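# Seat blender jar on base and switch it on

## Task

Put the blender jar onto its motor base so that the jar's square foot sits fully down over the square pad on top of the base. Then press the round START key on the sloped front of the base once; the key responds only while the jar is seated, and a press turns the blender on and lights the green lamp next to the key. A second press, or lifting the jar, turns it off again. At the end the jar must be seated, the lamp lit and the base standing upright on the table. Release everything and move the hands away.

## Robot and tools

ROBOT. Two arms, left_arm and right_arm, each end in an identical five-finger right hand, so hand axes and numbers mean the same on both. Each hand has a hand point 0.05 m in front of the palm, where the index pad meets the thumb tip in a pinch. Its +z runs along the straight fingers (which extend 0.06 to 0.07 m past it), +y points out of the palm, and +x runs across the palm toward the little finger. A wrist bracket on the little-finger side reaches 0.03 m past the point along +y and 0.11 m across; it can collide. A wrapping grip (thumb turned fully in front of the palm, turned before reaching the object) fits objects 0.035 to 0.08 m across.

FRAMES. Results report poses in one scene frame: origin on the table top midway between the arms, +x out over the table, +z up, left_arm on the +y side. Positions are in metres, orientation as a wxyz quaternion, plus linear (m/s) and angular (rad/s) velocities. Printed positions can be slightly off, more at long reach. Camera left/right is unrelated to arm names.

THE 28-NUMBER ROW. Both motion tools use one row for both arms, every value in [-1, 1]: left_arm dx, dy, dz, rx, ry, rz, then left_gripper little, ring, middle, index, thumb_bend, thumb_turn, force_limit, speed; then the same 14 for right_arm and right_gripper. All 28 are always sent. The six pose numbers are an offset, expressed in that hand point's own axes, from its pose in the most recent result that shows it (for a second or later call in the same reply, from wherever the robot is when it starts). 1.0 equals 0.6 m or 180 degrees; rx, ry, rz form a single rotation vector. Zeros are not a hold: they drive the hand back to that reference pose. The hand numbers are absolute targets: fingers and thumb_bend +1 straight, -1 fully curled; thumb_turn +1 beside the palm, -1 across in front of it. A pinch is roughly index -0.22, thumb_bend -0.75, thumb_turn -0.57. force_limit maps linearly from about 0 N (-1) to 10 N (+1) at the fingertip (15 N for both thumb motors) and only stops closing. speed maps from nearly zero (-1) to full (+1, whole travel in 0.6 s); close at -0.9 or slower for a gentle grip. There is no 'unchanged' value: to leave a hand alone, resend its last eight numbers, or before any were sent, its hand_measured six values followed by hand_force_limit and hand_speed. A motor moves only when its target changes by at least 0.01, then locks at target or at the force limit. To grip harder, raise force_limit and send a target further closed than hand_measured; to loosen, send one more open.

TOOLS.
execute_actions: 'actions' is a list of at most one item. Empty list: just return the state. {"rows": [[28 numbers], ...], "steps": n}: up to 15 rows and 15 steps of 1/30 s; each row runs one step, the last repeats if rows run out; every row is measured from the same reference pose, not from the prior row. {"steps": n} alone (up to 300) waits until n steps have passed since the previous result, reply time included. Optional 'pictures' true/false.
move: 'target' is one 28-number row as above. Each hand point travels a straight path to its target; both paths finish together, lasting 0.5 to 10 s (cut short at 10 s). 'speed' is the top path speed in m/s, 0.002 to 0.5, default 0.25; rotation is capped at twice that in rad/s. Optional 'stop_force' in N, 13 to 80, shared by both arms: an arm's path ends when its wrist sensor feels that much extra push against the motion for 2 steps, then it backs off slightly and holds. Use it only with slow, non-rotating approaches; omit it when moving off something you press on. The result adds a 'move:' line giving each arm's ending (done, off_target, moving, held, fault, contact) and acting limits (paced = pose clipped, held = steps blocked), plus distances to target.
wait: 'seconds' 0 to 10; nothing new is sent.
zoom_image: 'camera' (cam_head_left, cam_head_right, cam_high, cam_left_wrist, cam_right_wrist) and 'region' [x0, y0, x1, y1] in pixels, top-left origin, at most 504x504. Head and high images are 672x504, wrist images 616x616.
show_instructions: shows the reference image pages.
finished_scene: 'scene' number; ends the scene irreversibly and reports success.

MOTION NOTES. Each step the commanded pose is clipped to within 100 mm and 16 degrees of the measured one, and commands lag about 0.17 s; after a big offset, check the result and send the remainder. The simulation keeps running while you reply.

RESULT LINES. State line per arm; hand_measured, hand_stopped_by (moving, target, force, stalled, fault) and hand_load_n (positive when pushed open; near 0 means grip lost); 'Hand target' line; 'pose unreachable' and HELD mark commands changed or not sent; Wrist force and Wrist torque in the hand's own axes (offset up to about 5.5 N, noise, saturates near 100 N); joint torques (noisy, offset); MOTOR HOT from 70 °C.

AVOID. Arms are stiff: aiming even slightly past firm contact can trigger a fault stop. A contact torque at a joint limit (shoulder 293, elbow 133, wrists 48 N m) or 150 N on any part stops that arm for 10 s. Motors reaching 85 °C brake the arm. Never let the arms strike or press on each other. Do not drop, slam or knock anything off the table, keep the base upright, press START only once after seating, and occasional pushes may nudge loose objects.

Each tool is called after "Request:" as name([rows], argument=value, ...), one row to a line, values as JSON.

Reference images:

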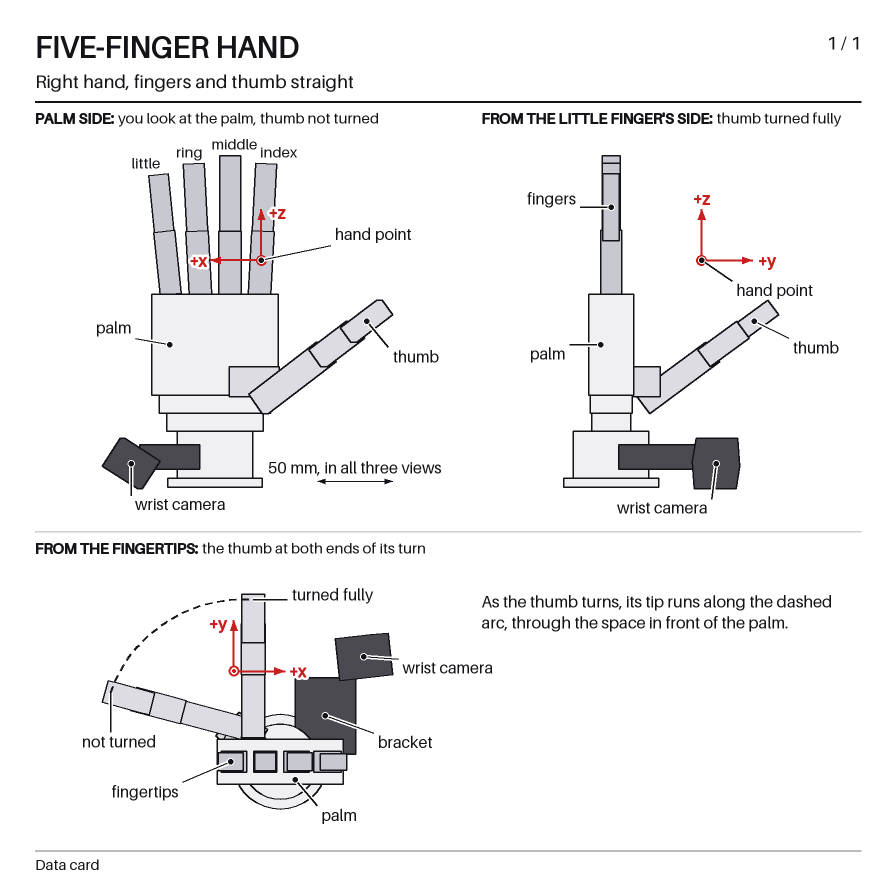

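## Session

Request:
execute_actions(actions=[])

Scene clock: 0.00 s of 6600.00 s.
left_arm: end_effector_position=(+0.1182, +1.2141, +0.6069) hand_measured=(+1.000, +1.000, +1.000, +1.000, +1.000, +1.000) hand_load_n=(+0.0, +0.0, +0.0, +0.0, +0.0, +0.0) hand_stopped_by=(target, target, target, target, target, target) hand_force_limit=0.00 hand_speed=-0.80 end_effector_quat_wxyz=(-0.038, -0.574, +0.817, +0.038) end_effector_velocity=(+0.000, -0.000, -0.000) end_effector_angular_velocity=(-0.000, +0.001, -0.001) | right_arm: end_effector_position=(+0.1241, -1.1055, +0.5801) hand_measured=(+1.000, +1.000, +1.000, +1.000, +1.000, +1.000) hand_load_n=(+0.0, +0.0, +0.0, +0.0, +0.0, +0.0) hand_stopped_by=(target, target, target, target, target, target) hand_force_limit=0.00 hand_speed=-0.80 end_effector_quat_wxyz=(+0.016, +0.710, +0.701, +0.069) end_effector_velocity=(+0.001, +0.001, +0.001) end_effector_angular_velocity=(-0.002, +0.001, +0.001)
Joint positions: left_arm=[ 1.175 -1.43   1.3    1.744  1.473 -1.808] | right_arm=[-1.992 -1.607  1.547  1.738  1.478 -1.869]
Joint velocities: left_arm=[-0.001 -0.     0.001  0.    -0.    -0.   ] | right_arm=[ 0.001 -0.002 -0.001  0.    -0.     0.   ]
Joint torques (N m, as the arm reports them, + toward a larger angle): no reading
Wrist force (N, on the end effector, along its own x y z axes, offset not removed): no reading
Wrist torque (N m, same axes, about the end effector's origin, offset not removed): no reading
Hand target (left_arm): +0.118, +1.214, +0.607; -0.038, -0.574, +0.817, +0.038
Hand target (right_arm): +0.124, -1.105, +0.580; +0.016, +0.710, +0.701, +0.069

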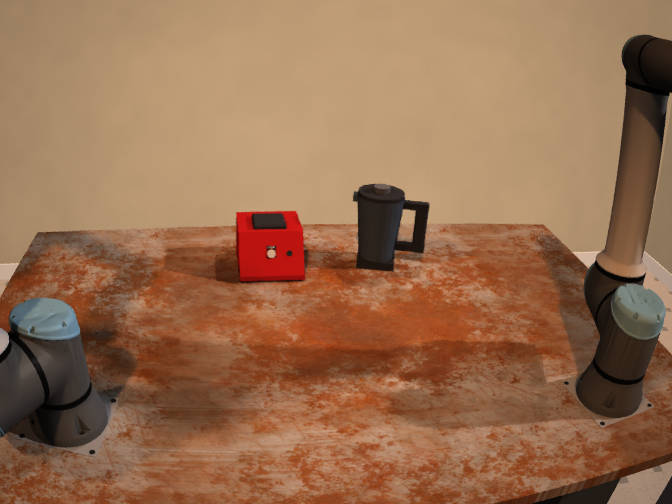

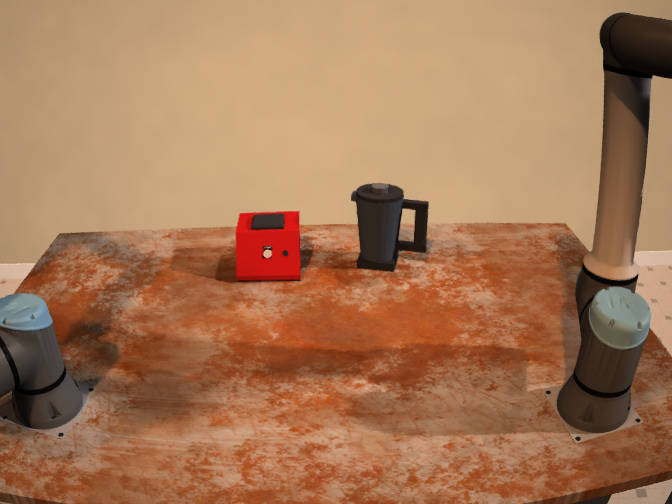

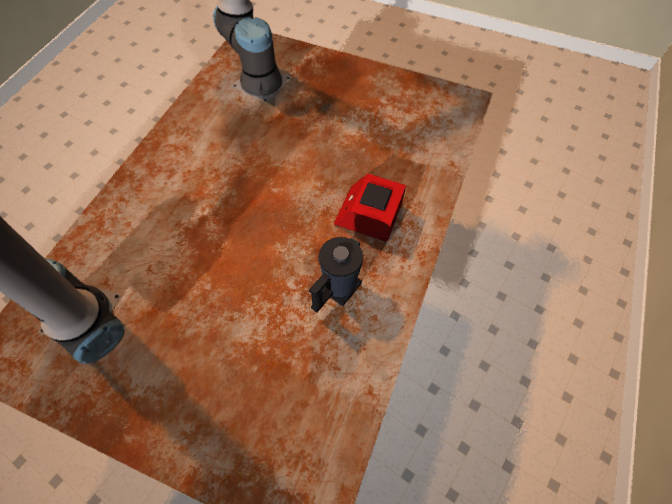

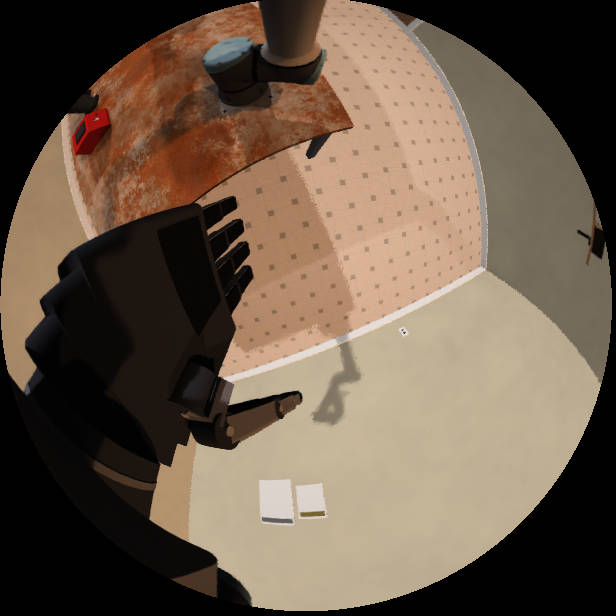

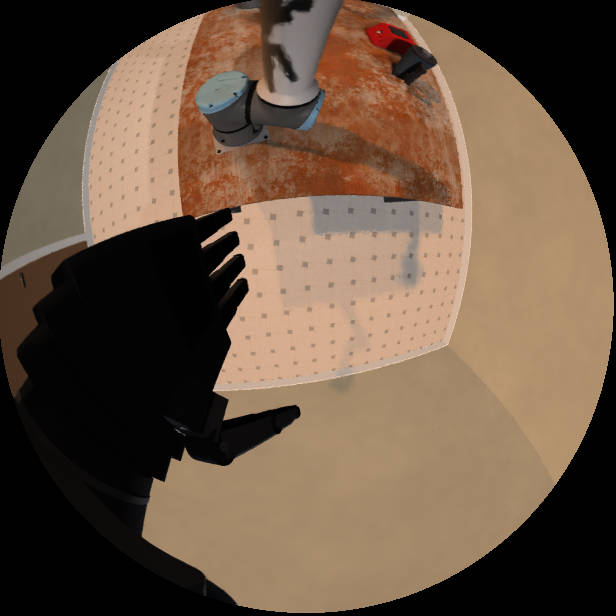

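Request:
zoom_image(camera="cam_head_left", region=[220, 160, 450, 310])

Request:
zoom_image(camera="cam_high", region=[280, 150, 460, 340])

Region (220, 160, 450, 310) of cam_head_left's 672x504 image, scaled by 2.191, with more detail than that image has; it fills the top 329 rows of this view, and the rest is white.

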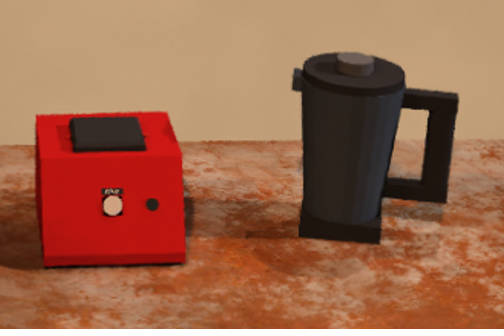

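Region (280, 150, 460, 340) of cam_high's 672x504 image, scaled by 2.653, with more detail than that image has; it fills the left 477 columns of this view, and the rest is white.

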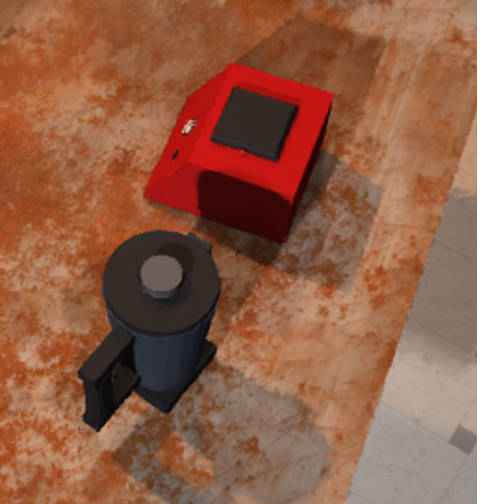

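Request:
move(target=[0.87,-0.86,0.10,0,0,0,1,1,1,1,1,1,0,-0.8, 0.947,0.745,0.381,0,0,0,1,1,1,1,1,1,0,-0.8], speed=0.35)

Scene clock: 26.40 s of 6600.00 s.
left_arm: end_effector_position=(+0.4167, +0.5481, +0.5034) hand_measured=(+1.000, +1.000, +1.000, +1.000, +1.000, +1.000) hand_load_n=(+0.0, +0.0, +0.0, +0.0, +0.0, +0.0) hand_stopped_by=(target, target, target, target, target, target) hand_force_limit=0.00 hand_speed=-0.80 end_effector_quat_wxyz=(-0.038, -0.574, +0.817, +0.037) end_effector_velocity=(+0.001, -0.002, +0.000) end_effector_angular_velocity=(-0.000, -0.002, +0.000) | right_arm: end_effector_position=(+0.5986, -0.5303, +0.4474) hand_measured=(+1.000, +1.000, +1.000, +1.000, +1.000, +1.000) hand_load_n=(+0.0, +0.0, +0.0, +0.0, +0.0, +0.0) hand_stopped_by=(target, target, target, target, target, target) hand_force_limit=0.00 hand_speed=-0.80 end_effector_quat_wxyz=(+0.016, +0.710, +0.701, +0.066) end_effector_velocity=(+0.001, +0.001, -0.000) end_effector_angular_velocity=(-0.002, +0.002, -0.003)
Joint positions: left_arm=[-0.473 -1.607  1.678  1.592  1.622 -3.451] | right_arm=[-0.235 -1.493  1.618  1.338  1.487 -0.102]
Joint velocities: left_arm=[-0.003  0.002 -0.003 -0.001 -0.001 -0.003] | right_arm=[ 0.004  0.004 -0.004  0.001  0.003  0.007]
Joint torques (N m, as the arm reports them, + toward a larger angle): left_arm=[-14.56 -17.15 -49.1    1.14  -1.75  -4.05] | right_arm=[  9.51 -38.8  -44.49   5.86   2.46   2.33]
Wrist force (N, on the end effector, along its own x y z axes, offset not removed): left_arm=[-2.5 -0.4 1.1] | right_arm=[-6.0 -0.4 0.3]
Wrist torque (N m, same axes, about the end effector's origin, offset not removed): left_arm=[-0.02 -0.07 -0.21] | right_arm=[0.28 1.16 -0.49]
Hand target (left_arm): +0.417, +0.548, +0.503; -0.038, -0.574, +0.817, +0.037
Hand target (right_arm): +0.599, -0.530, +0.447; +0.016, +0.710, +0.701, +0.066
Off the commanded pose (left_arm): 0.001 m, 0 deg.
Off the commanded pose (right_arm): 0.003 m, 0 deg.
After step 90, 20.43 s passed at rest.
move: done

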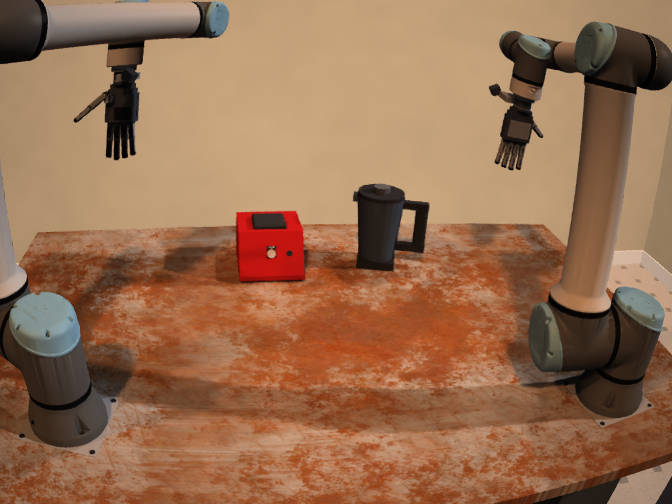

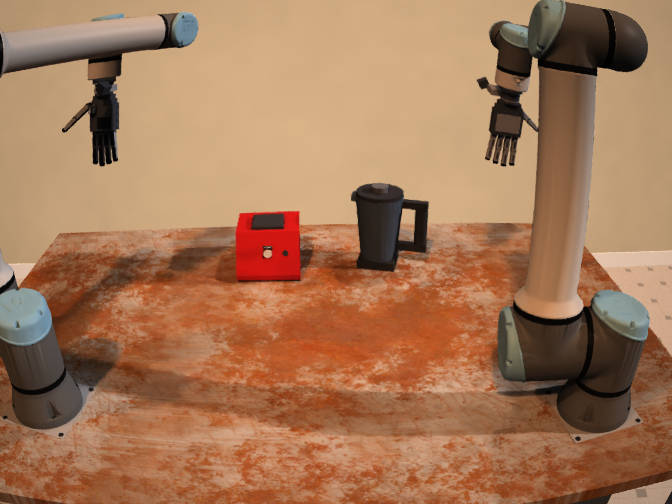

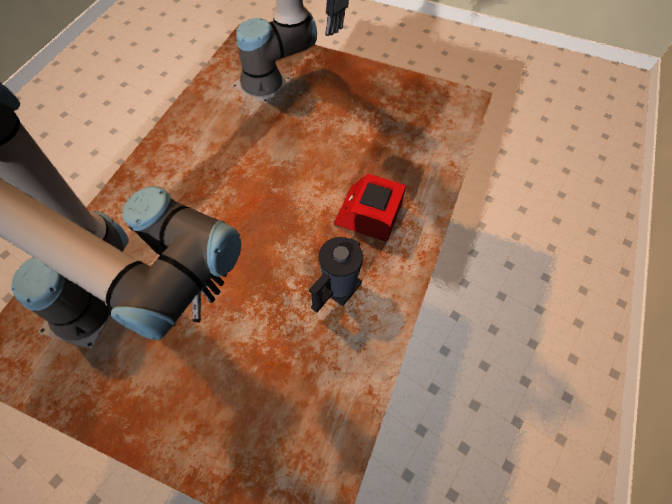

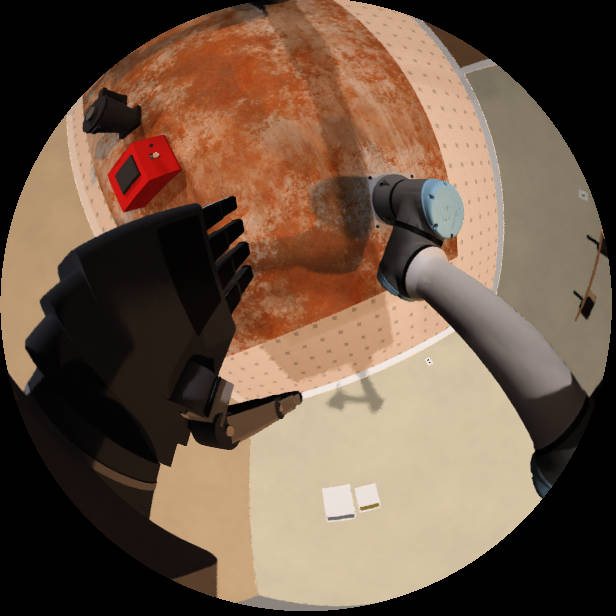

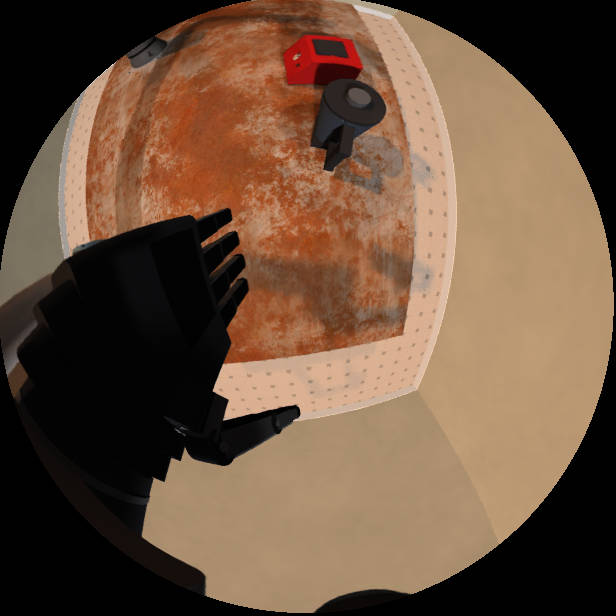

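Request:
move(target=[0.39,-0.158,0.415,0.282,-0.043,-0.105,-1,-1,-1,1,1,1,0,0, 0,0.139,0.263,-0.301,-0.407,-0.372,1,1,1,1,1,1,0,-0.8], speed=0.35)

Scene clock: 51.40 s of 6600.00 s.
left_arm: end_effector_position=(+0.3989, +0.2996, +0.2509) hand_measured=(-1.000, -1.000, -1.000, +1.000, +1.000, +1.000) hand_load_n=(+0.0, +0.0, +0.0, +0.0, +0.0, +0.0) hand_stopped_by=(target, target, target, target, target, target) hand_force_limit=0.00 hand_speed=0.00 end_effector_quat_wxyz=(-0.268, +0.653, -0.653, +0.273) end_effector_velocity=(-0.000, -0.001, -0.002) end_effector_angular_velocity=(-0.001, -0.003, +0.003) | right_arm: end_effector_position=(+0.7002, -0.5204, +0.3004) hand_measured=(+1.000, +1.000, +1.000, +1.000, +1.000, +1.000) hand_load_n=(+0.0, +0.0, +0.0, +0.0, +0.0, +0.0) hand_stopped_by=(target, target, target, target, target, target) hand_force_limit=0.00 hand_speed=-0.80 end_effector_quat_wxyz=(+0.704, +0.075, +0.703, -0.074) end_effector_velocity=(+0.000, +0.001, -0.002) end_effector_angular_velocity=(-0.005, -0.007, +0.010)
Joint positions: left_arm=[-1.291 -1.574  2.124  0.919  0.79  -4.577] | right_arm=[-0.272 -1.563  2.349 -0.787  1.628 -1.569]
Joint velocities: left_arm=[-0.003  0.004  0.002 -0.001 -0.004 -0.007] | right_arm=[-0.005  0.006  0.005 -0.018 -0.015 -0.004]
Joint torques (N m, as the arm reports them, + toward a larger angle): left_arm=[-17.9  -15.66 -26.34   1.28  -3.09  -4.2 ] | right_arm=[-18.27 -26.8  -26.46  -4.19  -2.31  -2.23]
Wrist force (N, on the end effector, along its own x y z axes, offset not removed): left_arm=[-3.5 2.5 -1.8] | right_arm=[-7.4 6.4 2.3]
Wrist torque (N m, same axes, about the end effector's origin, offset not removed): left_arm=[0.52 0.24 -0.14] | right_arm=[0.75 1.17 -0.28]
Hand target (left_arm): +0.399, +0.299, +0.251; -0.269, +0.653, -0.653, +0.273
Hand target (right_arm): +0.700, -0.520, +0.300; +0.704, +0.075, +0.702, -0.074
Off the commanded pose (left_arm): 0.001 m, 0 deg.
Off the commanded pose (right_arm): 0.001 m, 0 deg.
After step 90, 18.50 s passed at rest.
move: done

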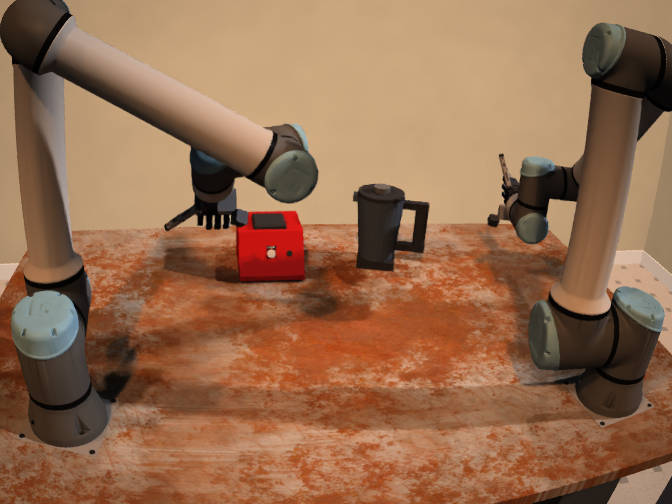

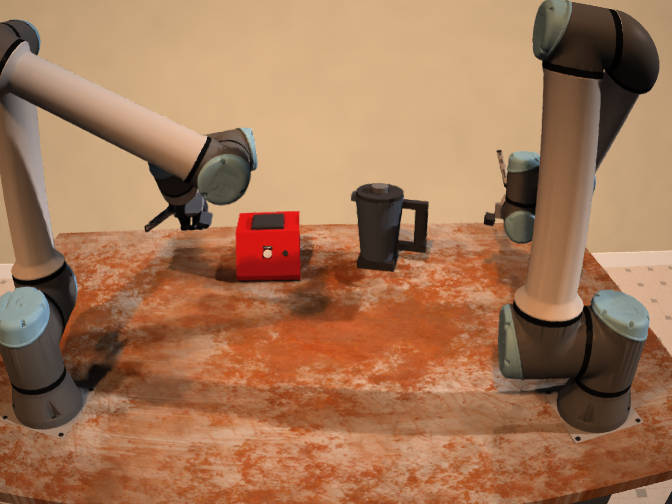

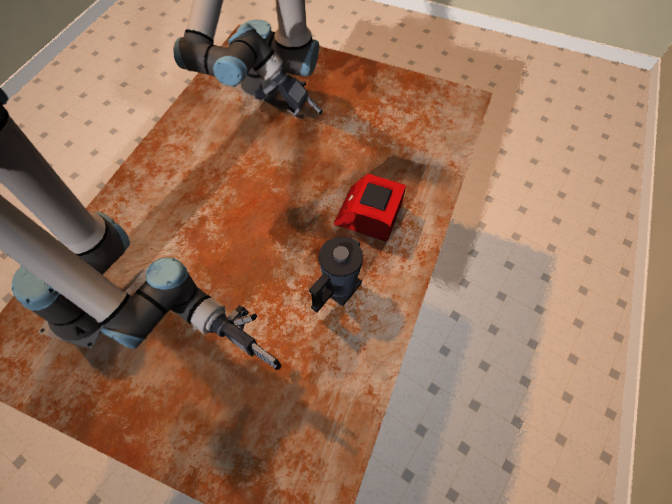

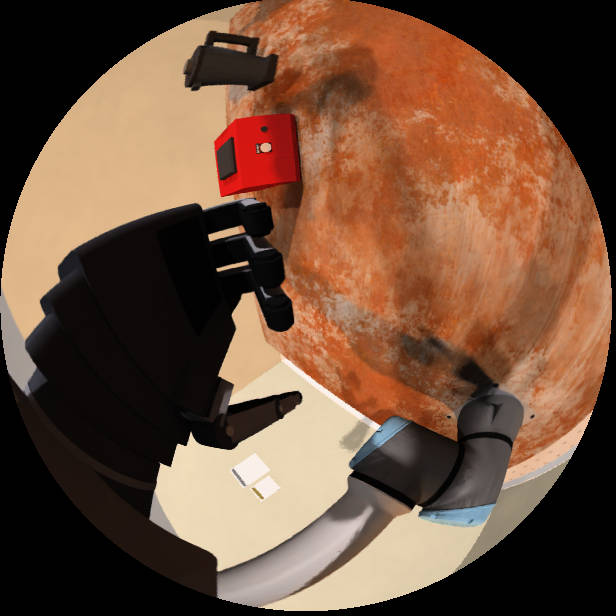

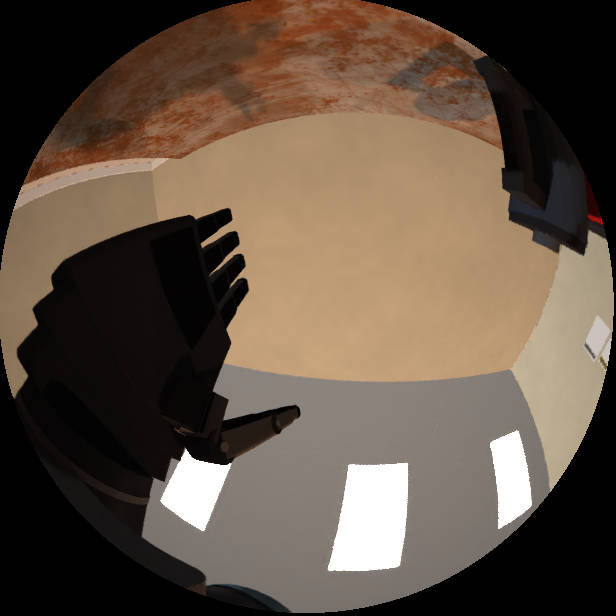

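Request:
move(target=[0,0,0,0,0,0,-1,-1,-1,1,1,1,0,0, 0.2,0.12,0,0,0,0,1,1,1,1,1,1,0,-0.8], speed=0.2)

Scene clock: 56.57 s of 6600.00 s.
left_arm: end_effector_position=(+0.3989, +0.2996, +0.2509) hand_measured=(-1.000, -1.000, -1.000, +1.000, +1.000, +1.000) hand_load_n=(+0.0, +0.0, +0.0, +0.0, +0.0, +0.0) hand_stopped_by=(target, target, target, target, target, target) hand_force_limit=0.00 hand_speed=0.00 end_effector_quat_wxyz=(-0.268, +0.653, -0.653, +0.273) end_effector_velocity=(+0.000, -0.000, +0.000) end_effector_angular_velocity=(+0.000, +0.000, +0.001) | right_arm: end_effector_position=(+0.7157, -0.4502, +0.1809) hand_measured=(+1.000, +1.000, +1.000, +1.000, +1.000, +1.000) hand_load_n=(+0.0, +0.0, +0.0, +0.0, +0.0, +0.0) hand_stopped_by=(target, target, target, target, target, target) hand_force_limit=0.00 hand_speed=-0.80 end_effector_quat_wxyz=(+0.704, +0.075, +0.703, -0.075) end_effector_velocity=(+0.002, +0.002, -0.000) end_effector_angular_velocity=(-0.000, -0.004, -0.000)
Joint positions: left_arm=[-1.291 -1.574  2.124  0.919  0.79  -4.577] | right_arm=[-0.106 -1.288  2.352 -1.065  1.794 -1.57 ]
Joint velocities: left_arm=[ 0.001  0.001 -0.001  0.     0.     0.   ] | right_arm=[ 0.004  0.005 -0.004 -0.005  0.004 -0.   ]
Joint torques (N m, as the arm reports them, + toward a larger angle): left_arm=[ 21.47 -49.46 -42.13   5.22   0.45   3.22] | right_arm=[ 11.41 -37.11 -29.22  -4.37   2.74  -0.11]
Wrist force (N, on the end effector, along its own x y z axes, offset not removed): left_arm=[-0.4 2.6 -1.4] | right_arm=[-2.9 4.9 2.2]
Wrist torque (N m, same axes, about the end effector's origin, offset not removed): left_arm=[0.50 -0.26 0.14] | right_arm=[0.79 0.70 -0.16]
Hand target (left_arm): +0.399, +0.300, +0.251; -0.268, +0.653, -0.653, +0.273
Hand target (right_arm): +0.716, -0.450, +0.181; +0.704, +0.075, +0.703, -0.075
Off the commanded pose (left_arm): 0.000 m, 0 deg.
Off the commanded pose (right_arm): 0.000 m, 0 deg.
After step 90, 0.80 s passed at rest.
move: done

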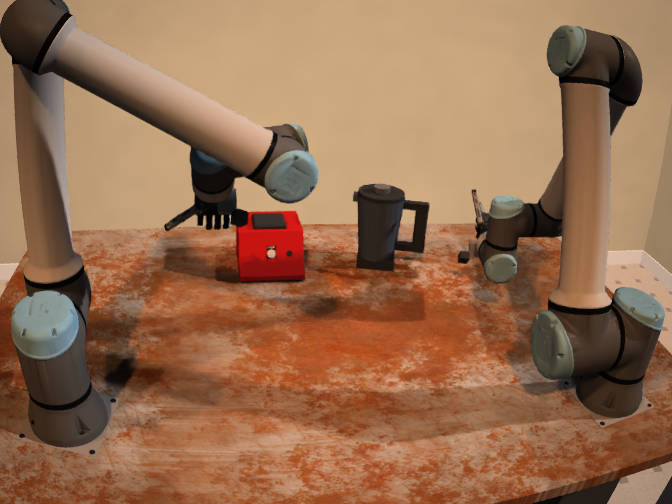

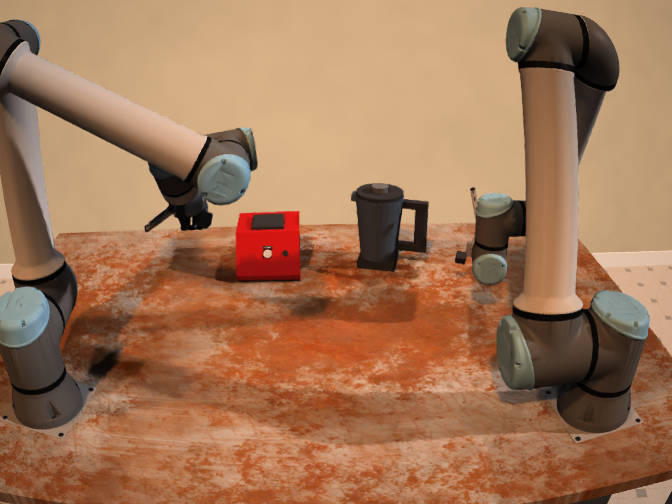

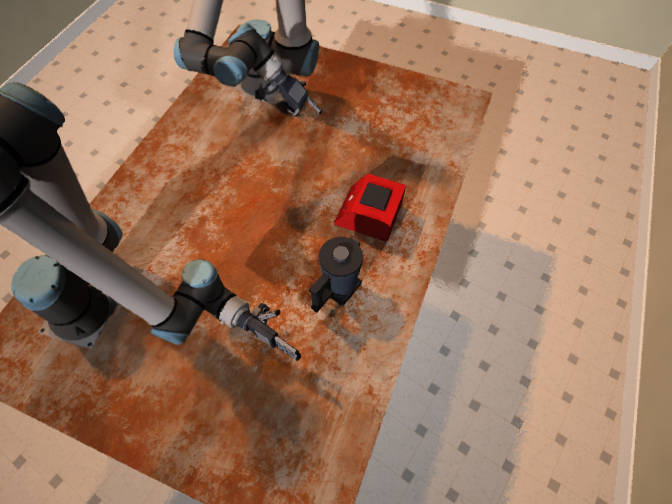

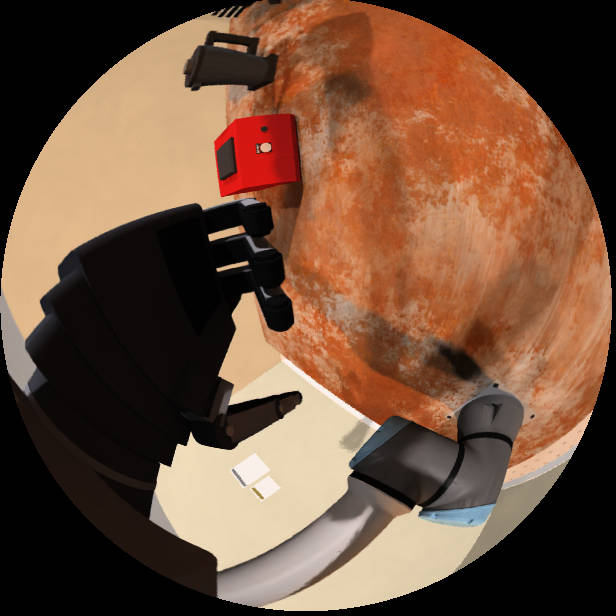

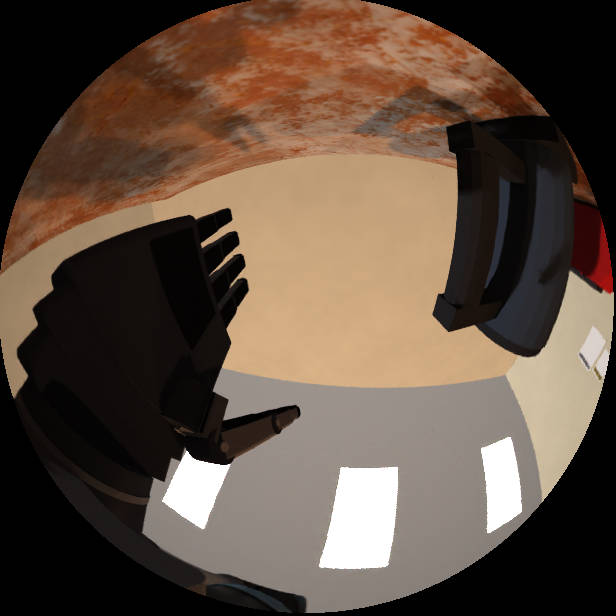

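Request:
zoom_image(camera="cam_high", region=[220, 220, 400, 400])

Request:
zoom_image(camera="cam_right_wrist", region=[360, 80, 616, 380])

Request:
zoom_image(camera="cam_head_left", region=[340, 170, 540, 300])

Region (220, 220, 400, 400) of cam_high's 672x504 image, scaled by 2.800, with more detail than that image has.

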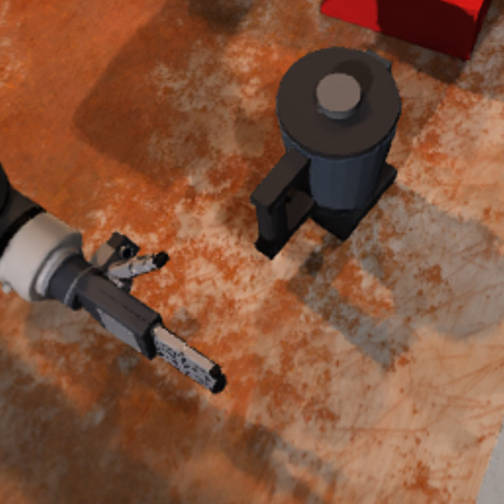

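Region (360, 80, 616, 380) of cam_right_wrist's 616x616 image, scaled by 1.680, with more detail than that image has; it fills the left 430 columns of this view, and the rest is white.

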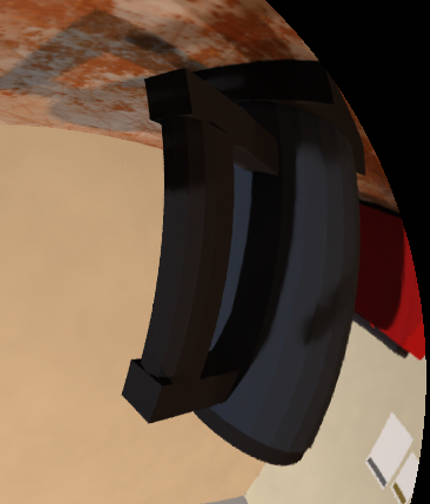

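Region (340, 170, 540, 300) of cam_head_left's 672x504 image, scaled by 2.520, with more detail than that image has; it fills the top 328 rows of this view, and the rest is white.

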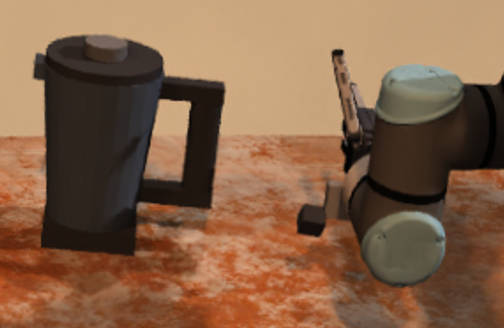

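Request:
move(target=[0,0,0,0,0,0,-1,-1,-1,1,1,1,0,0, 0,0.17,-0.11,0,0,0,1,1,1,1,-0.2,-1,0,0.5], speed=0.12)

Scene clock: 68.90 s of 6600.00 s.
left_arm: end_effector_position=(+0.3989, +0.2996, +0.2509) hand_measured=(-1.000, -1.000, -1.000, +1.000, +1.000, +1.000) hand_load_n=(+0.0, +0.0, +0.0, +0.0, +0.0, +0.0) hand_stopped_by=(target, target, target, target, target, target) hand_force_limit=0.00 hand_speed=0.00 end_effector_quat_wxyz=(-0.268, +0.653, -0.653, +0.273) end_effector_velocity=(-0.000, -0.000, +0.000) end_effector_angular_velocity=(-0.000, +0.000, -0.001) | right_arm: end_effector_position=(+0.6727, -0.3371, +0.1807) hand_measured=(+1.000, +1.000, +1.000, +1.000, -0.200, -1.000) hand_load_n=(+0.0, +0.0, +0.0, +0.0, +0.0, +0.0) hand_stopped_by=(target, target, target, target, target, target) hand_force_limit=0.00 hand_speed=0.50 end_effector_quat_wxyz=(+0.704, +0.075, +0.703, -0.075) end_effector_velocity=(+0.000, +0.004, +0.001) end_effector_angular_velocity=(+0.000, -0.002, +0.001)
Joint positions: left_arm=[-1.291 -1.574  2.124  0.919  0.79  -4.577] | right_arm=[ 0.152 -1.268  2.319 -1.053  2.052 -1.571]
Joint velocities: left_arm=[-0.001 -0.001  0.     0.     0.    -0.   ] | right_arm=[ 0.007  0.001 -0.004  0.001  0.007 -0.   ]
Joint torques (N m, as the arm reports them, + toward a larger angle): left_arm=[ 18.72 -45.48 -34.7    2.34   1.45   3.43] | right_arm=[  5.55 -41.38 -29.18   0.38   2.55  -0.57]
Wrist force (N, on the end effector, along its own x y z axes, offset not removed): left_arm=[-0.8 0.9 -0.4] | right_arm=[3.3 0.8 -0.6]
Wrist torque (N m, same axes, about the end effector's origin, offset not removed): left_arm=[0.19 -0.21 -0.01] | right_arm=[0.26 -0.32 0.26]
Hand target (left_arm): +0.399, +0.300, +0.251; -0.268, +0.653, -0.653, +0.273
Hand target (right_arm): +0.673, -0.337, +0.181; +0.704, +0.075, +0.703, -0.075
Off the commanded pose (left_arm): 0.000 m, 0 deg.
Off the commanded pose (right_arm): 0.001 m, 0 deg.
After step 90, 7.77 s passed at rest.
move: done

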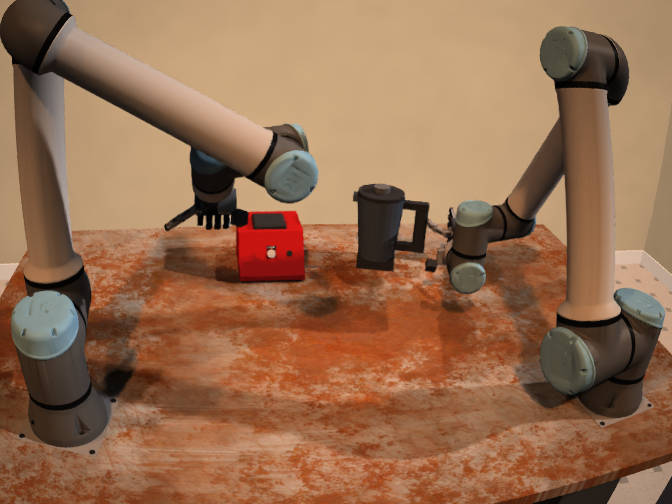

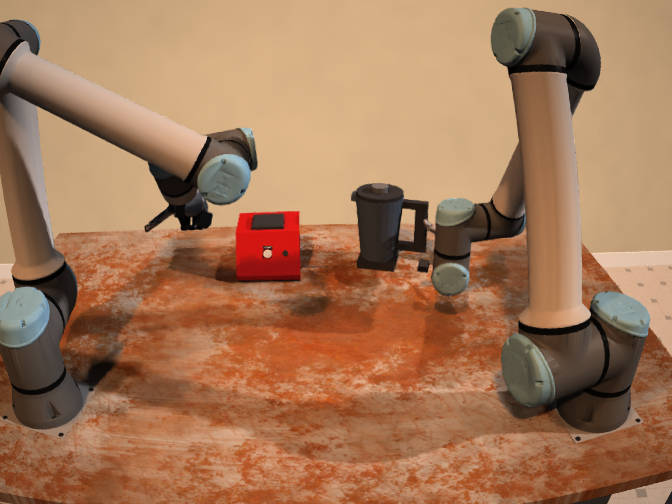

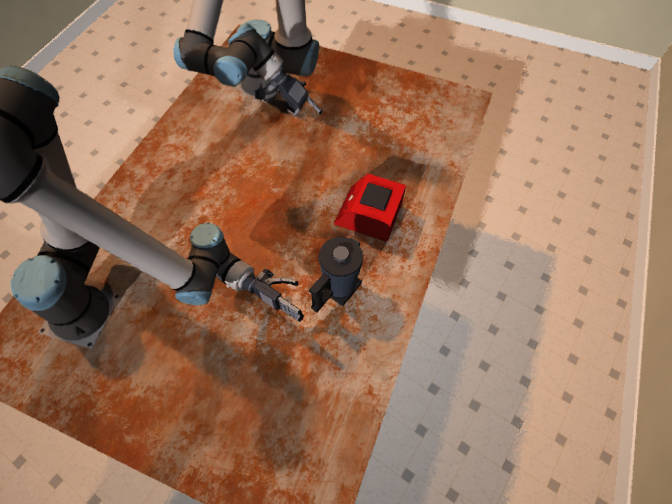

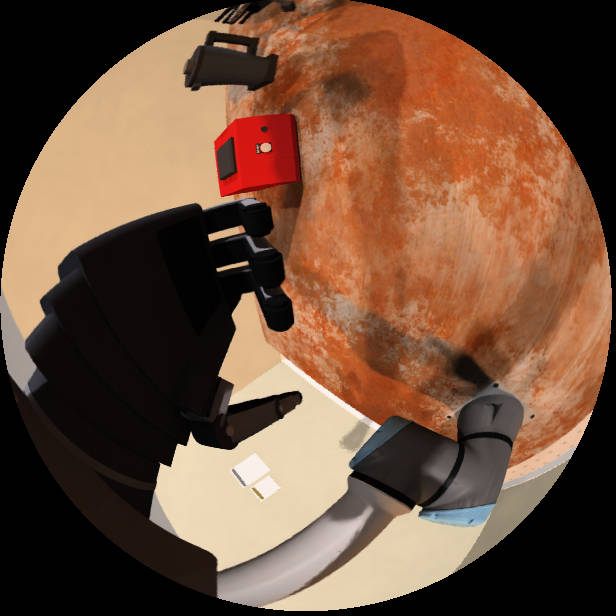

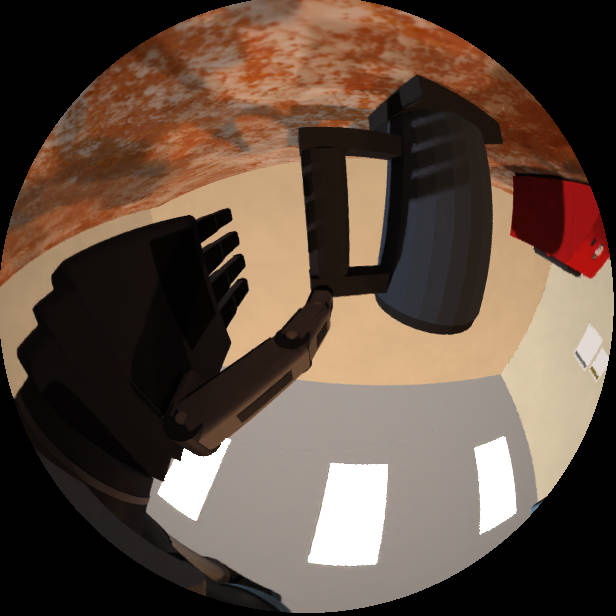

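Request:
move(target=[0,0,0,0,0,0,-1,-1,-1,1,1,1,0,0, 0.05,0.075,0,0,0,0,1,1,1,1,-0.2,-1,0,0.5], speed=0.08)

Request:
zoom_image(camera="cam_high", region=[240, 220, 380, 340])

Request:
zoom_image(camera="cam_right_wrist", region=[150, 80, 500, 430])

Scene clock: 73.43 s of 6600.00 s.
left_arm: end_effector_position=(+0.3989, +0.2996, +0.2509) hand_measured=(-1.000, -1.000, -1.000, +1.000, +1.000, +1.000) hand_load_n=(+0.0, +0.0, +0.0, +0.0, +0.0, +0.0) hand_stopped_by=(target, target, target, target, target, target) hand_force_limit=0.00 hand_speed=0.00 end_effector_quat_wxyz=(-0.268, +0.653, -0.653, +0.273) end_effector_velocity=(-0.000, -0.000, -0.000) end_effector_angular_velocity=(+0.001, +0.000, -0.000) | right_arm: end_effector_position=(+0.6822, -0.2934, +0.1510) hand_measured=(+1.000, +1.000, +1.000, +1.000, -0.200, -1.000) hand_load_n=(+0.0, +0.0, +0.0, +0.0, +0.0, +0.0) hand_stopped_by=(target, target, target, target, target, target) hand_force_limit=0.00 hand_speed=0.50 end_effector_quat_wxyz=(+0.704, +0.075, +0.703, -0.075) end_effector_velocity=(+0.001, +0.002, -0.001) end_effector_angular_velocity=(+0.002, -0.003, -0.001)
Joint positions: left_arm=[-1.291 -1.574  2.124  0.919  0.79  -4.577] | right_arm=[ 0.232 -1.173  2.261 -1.09   2.132 -1.572]
Joint velocities: left_arm=[-0.     0.001 -0.     0.     0.    -0.   ] | right_arm=[ 0.003  0.005 -0.004 -0.004  0.004  0.001]
Joint torques (N m, as the arm reports them, + toward a larger angle): left_arm=[  6.57 -37.89 -30.9    3.45   0.29   2.24] | right_arm=[  5.53 -49.   -27.08  -4.37   3.14  -2.25]
Wrist force (N, on the end effector, along its own x y z axes, offset not removed): left_arm=[0.0 2.7 3.2] | right_arm=[-3.1 -2.0 -0.9]
Wrist torque (N m, same axes, about the end effector's origin, offset not removed): left_arm=[0.31 -0.52 -0.04] | right_arm=[-0.15 0.66 -0.40]
Hand target (left_arm): +0.399, +0.300, +0.251; -0.268, +0.653, -0.653, +0.273
Hand target (right_arm): +0.682, -0.293, +0.151; +0.704, +0.075, +0.703, -0.075
Off the commanded pose (left_arm): 0.000 m, 0 deg.
Off the commanded pose (right_arm): 0.000 m, 0 deg.
After step 90, 0.37 s passed at rest.
move: done

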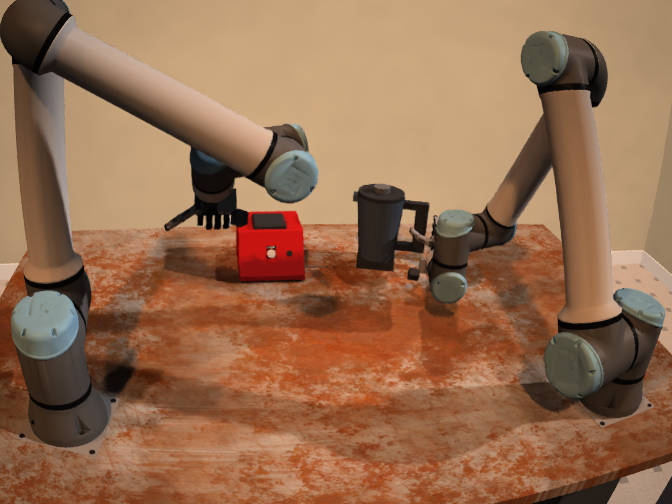

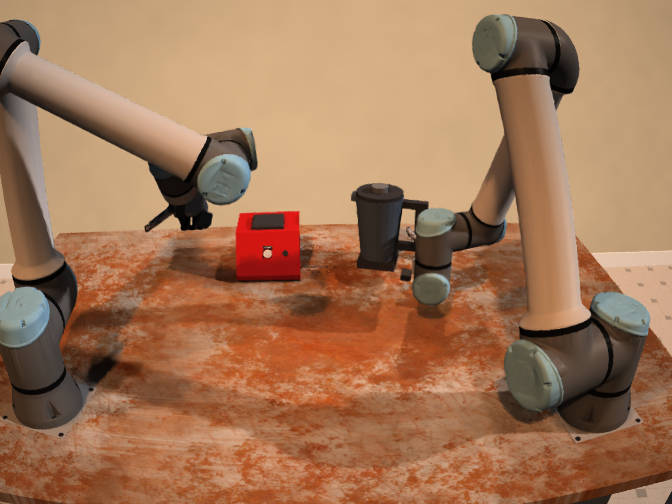

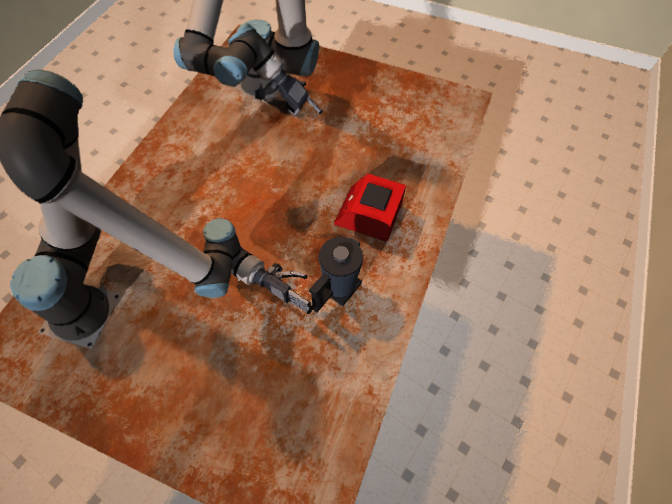

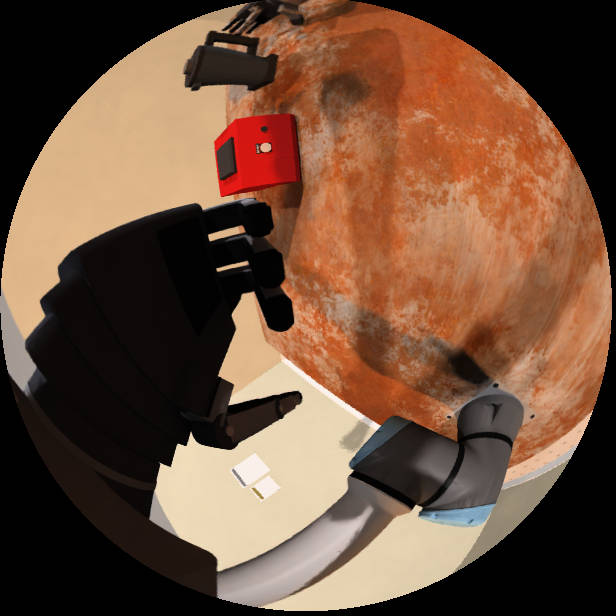

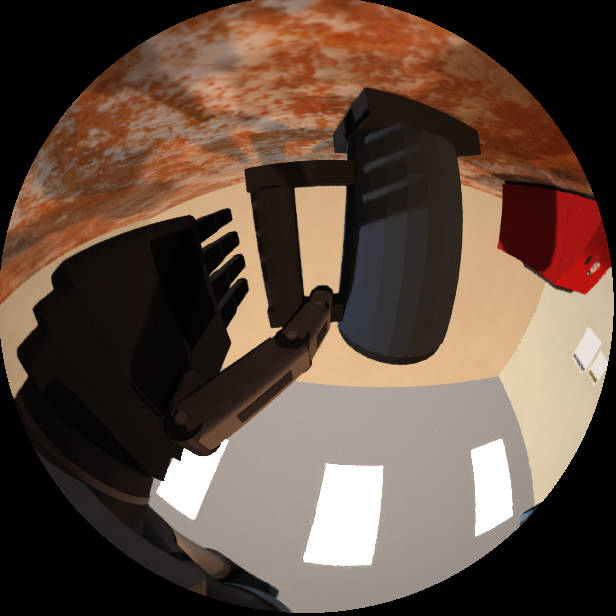

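Region (240, 220, 380, 340) of cam_high's 672x504 image, scaled by 3.600, with more detail than that image has; it fills the top 432 rows of this view, and the rest is white.

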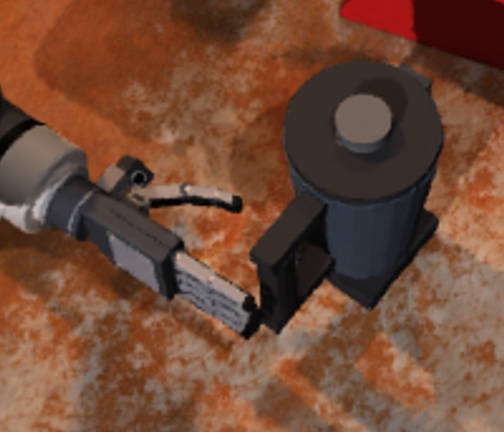

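Region (150, 80, 500, 430) of cam_right_wrist's 616x616 image, scaled by 1.440, with more detail than that image has.

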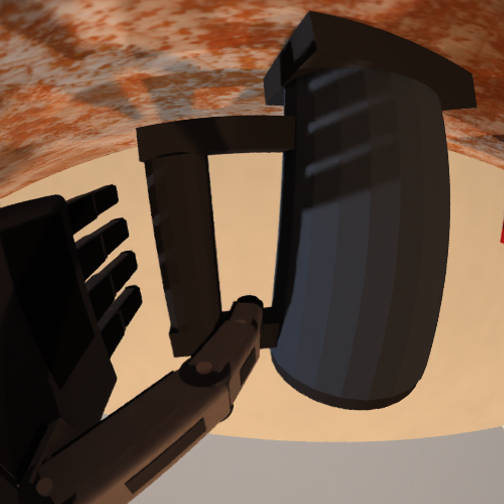

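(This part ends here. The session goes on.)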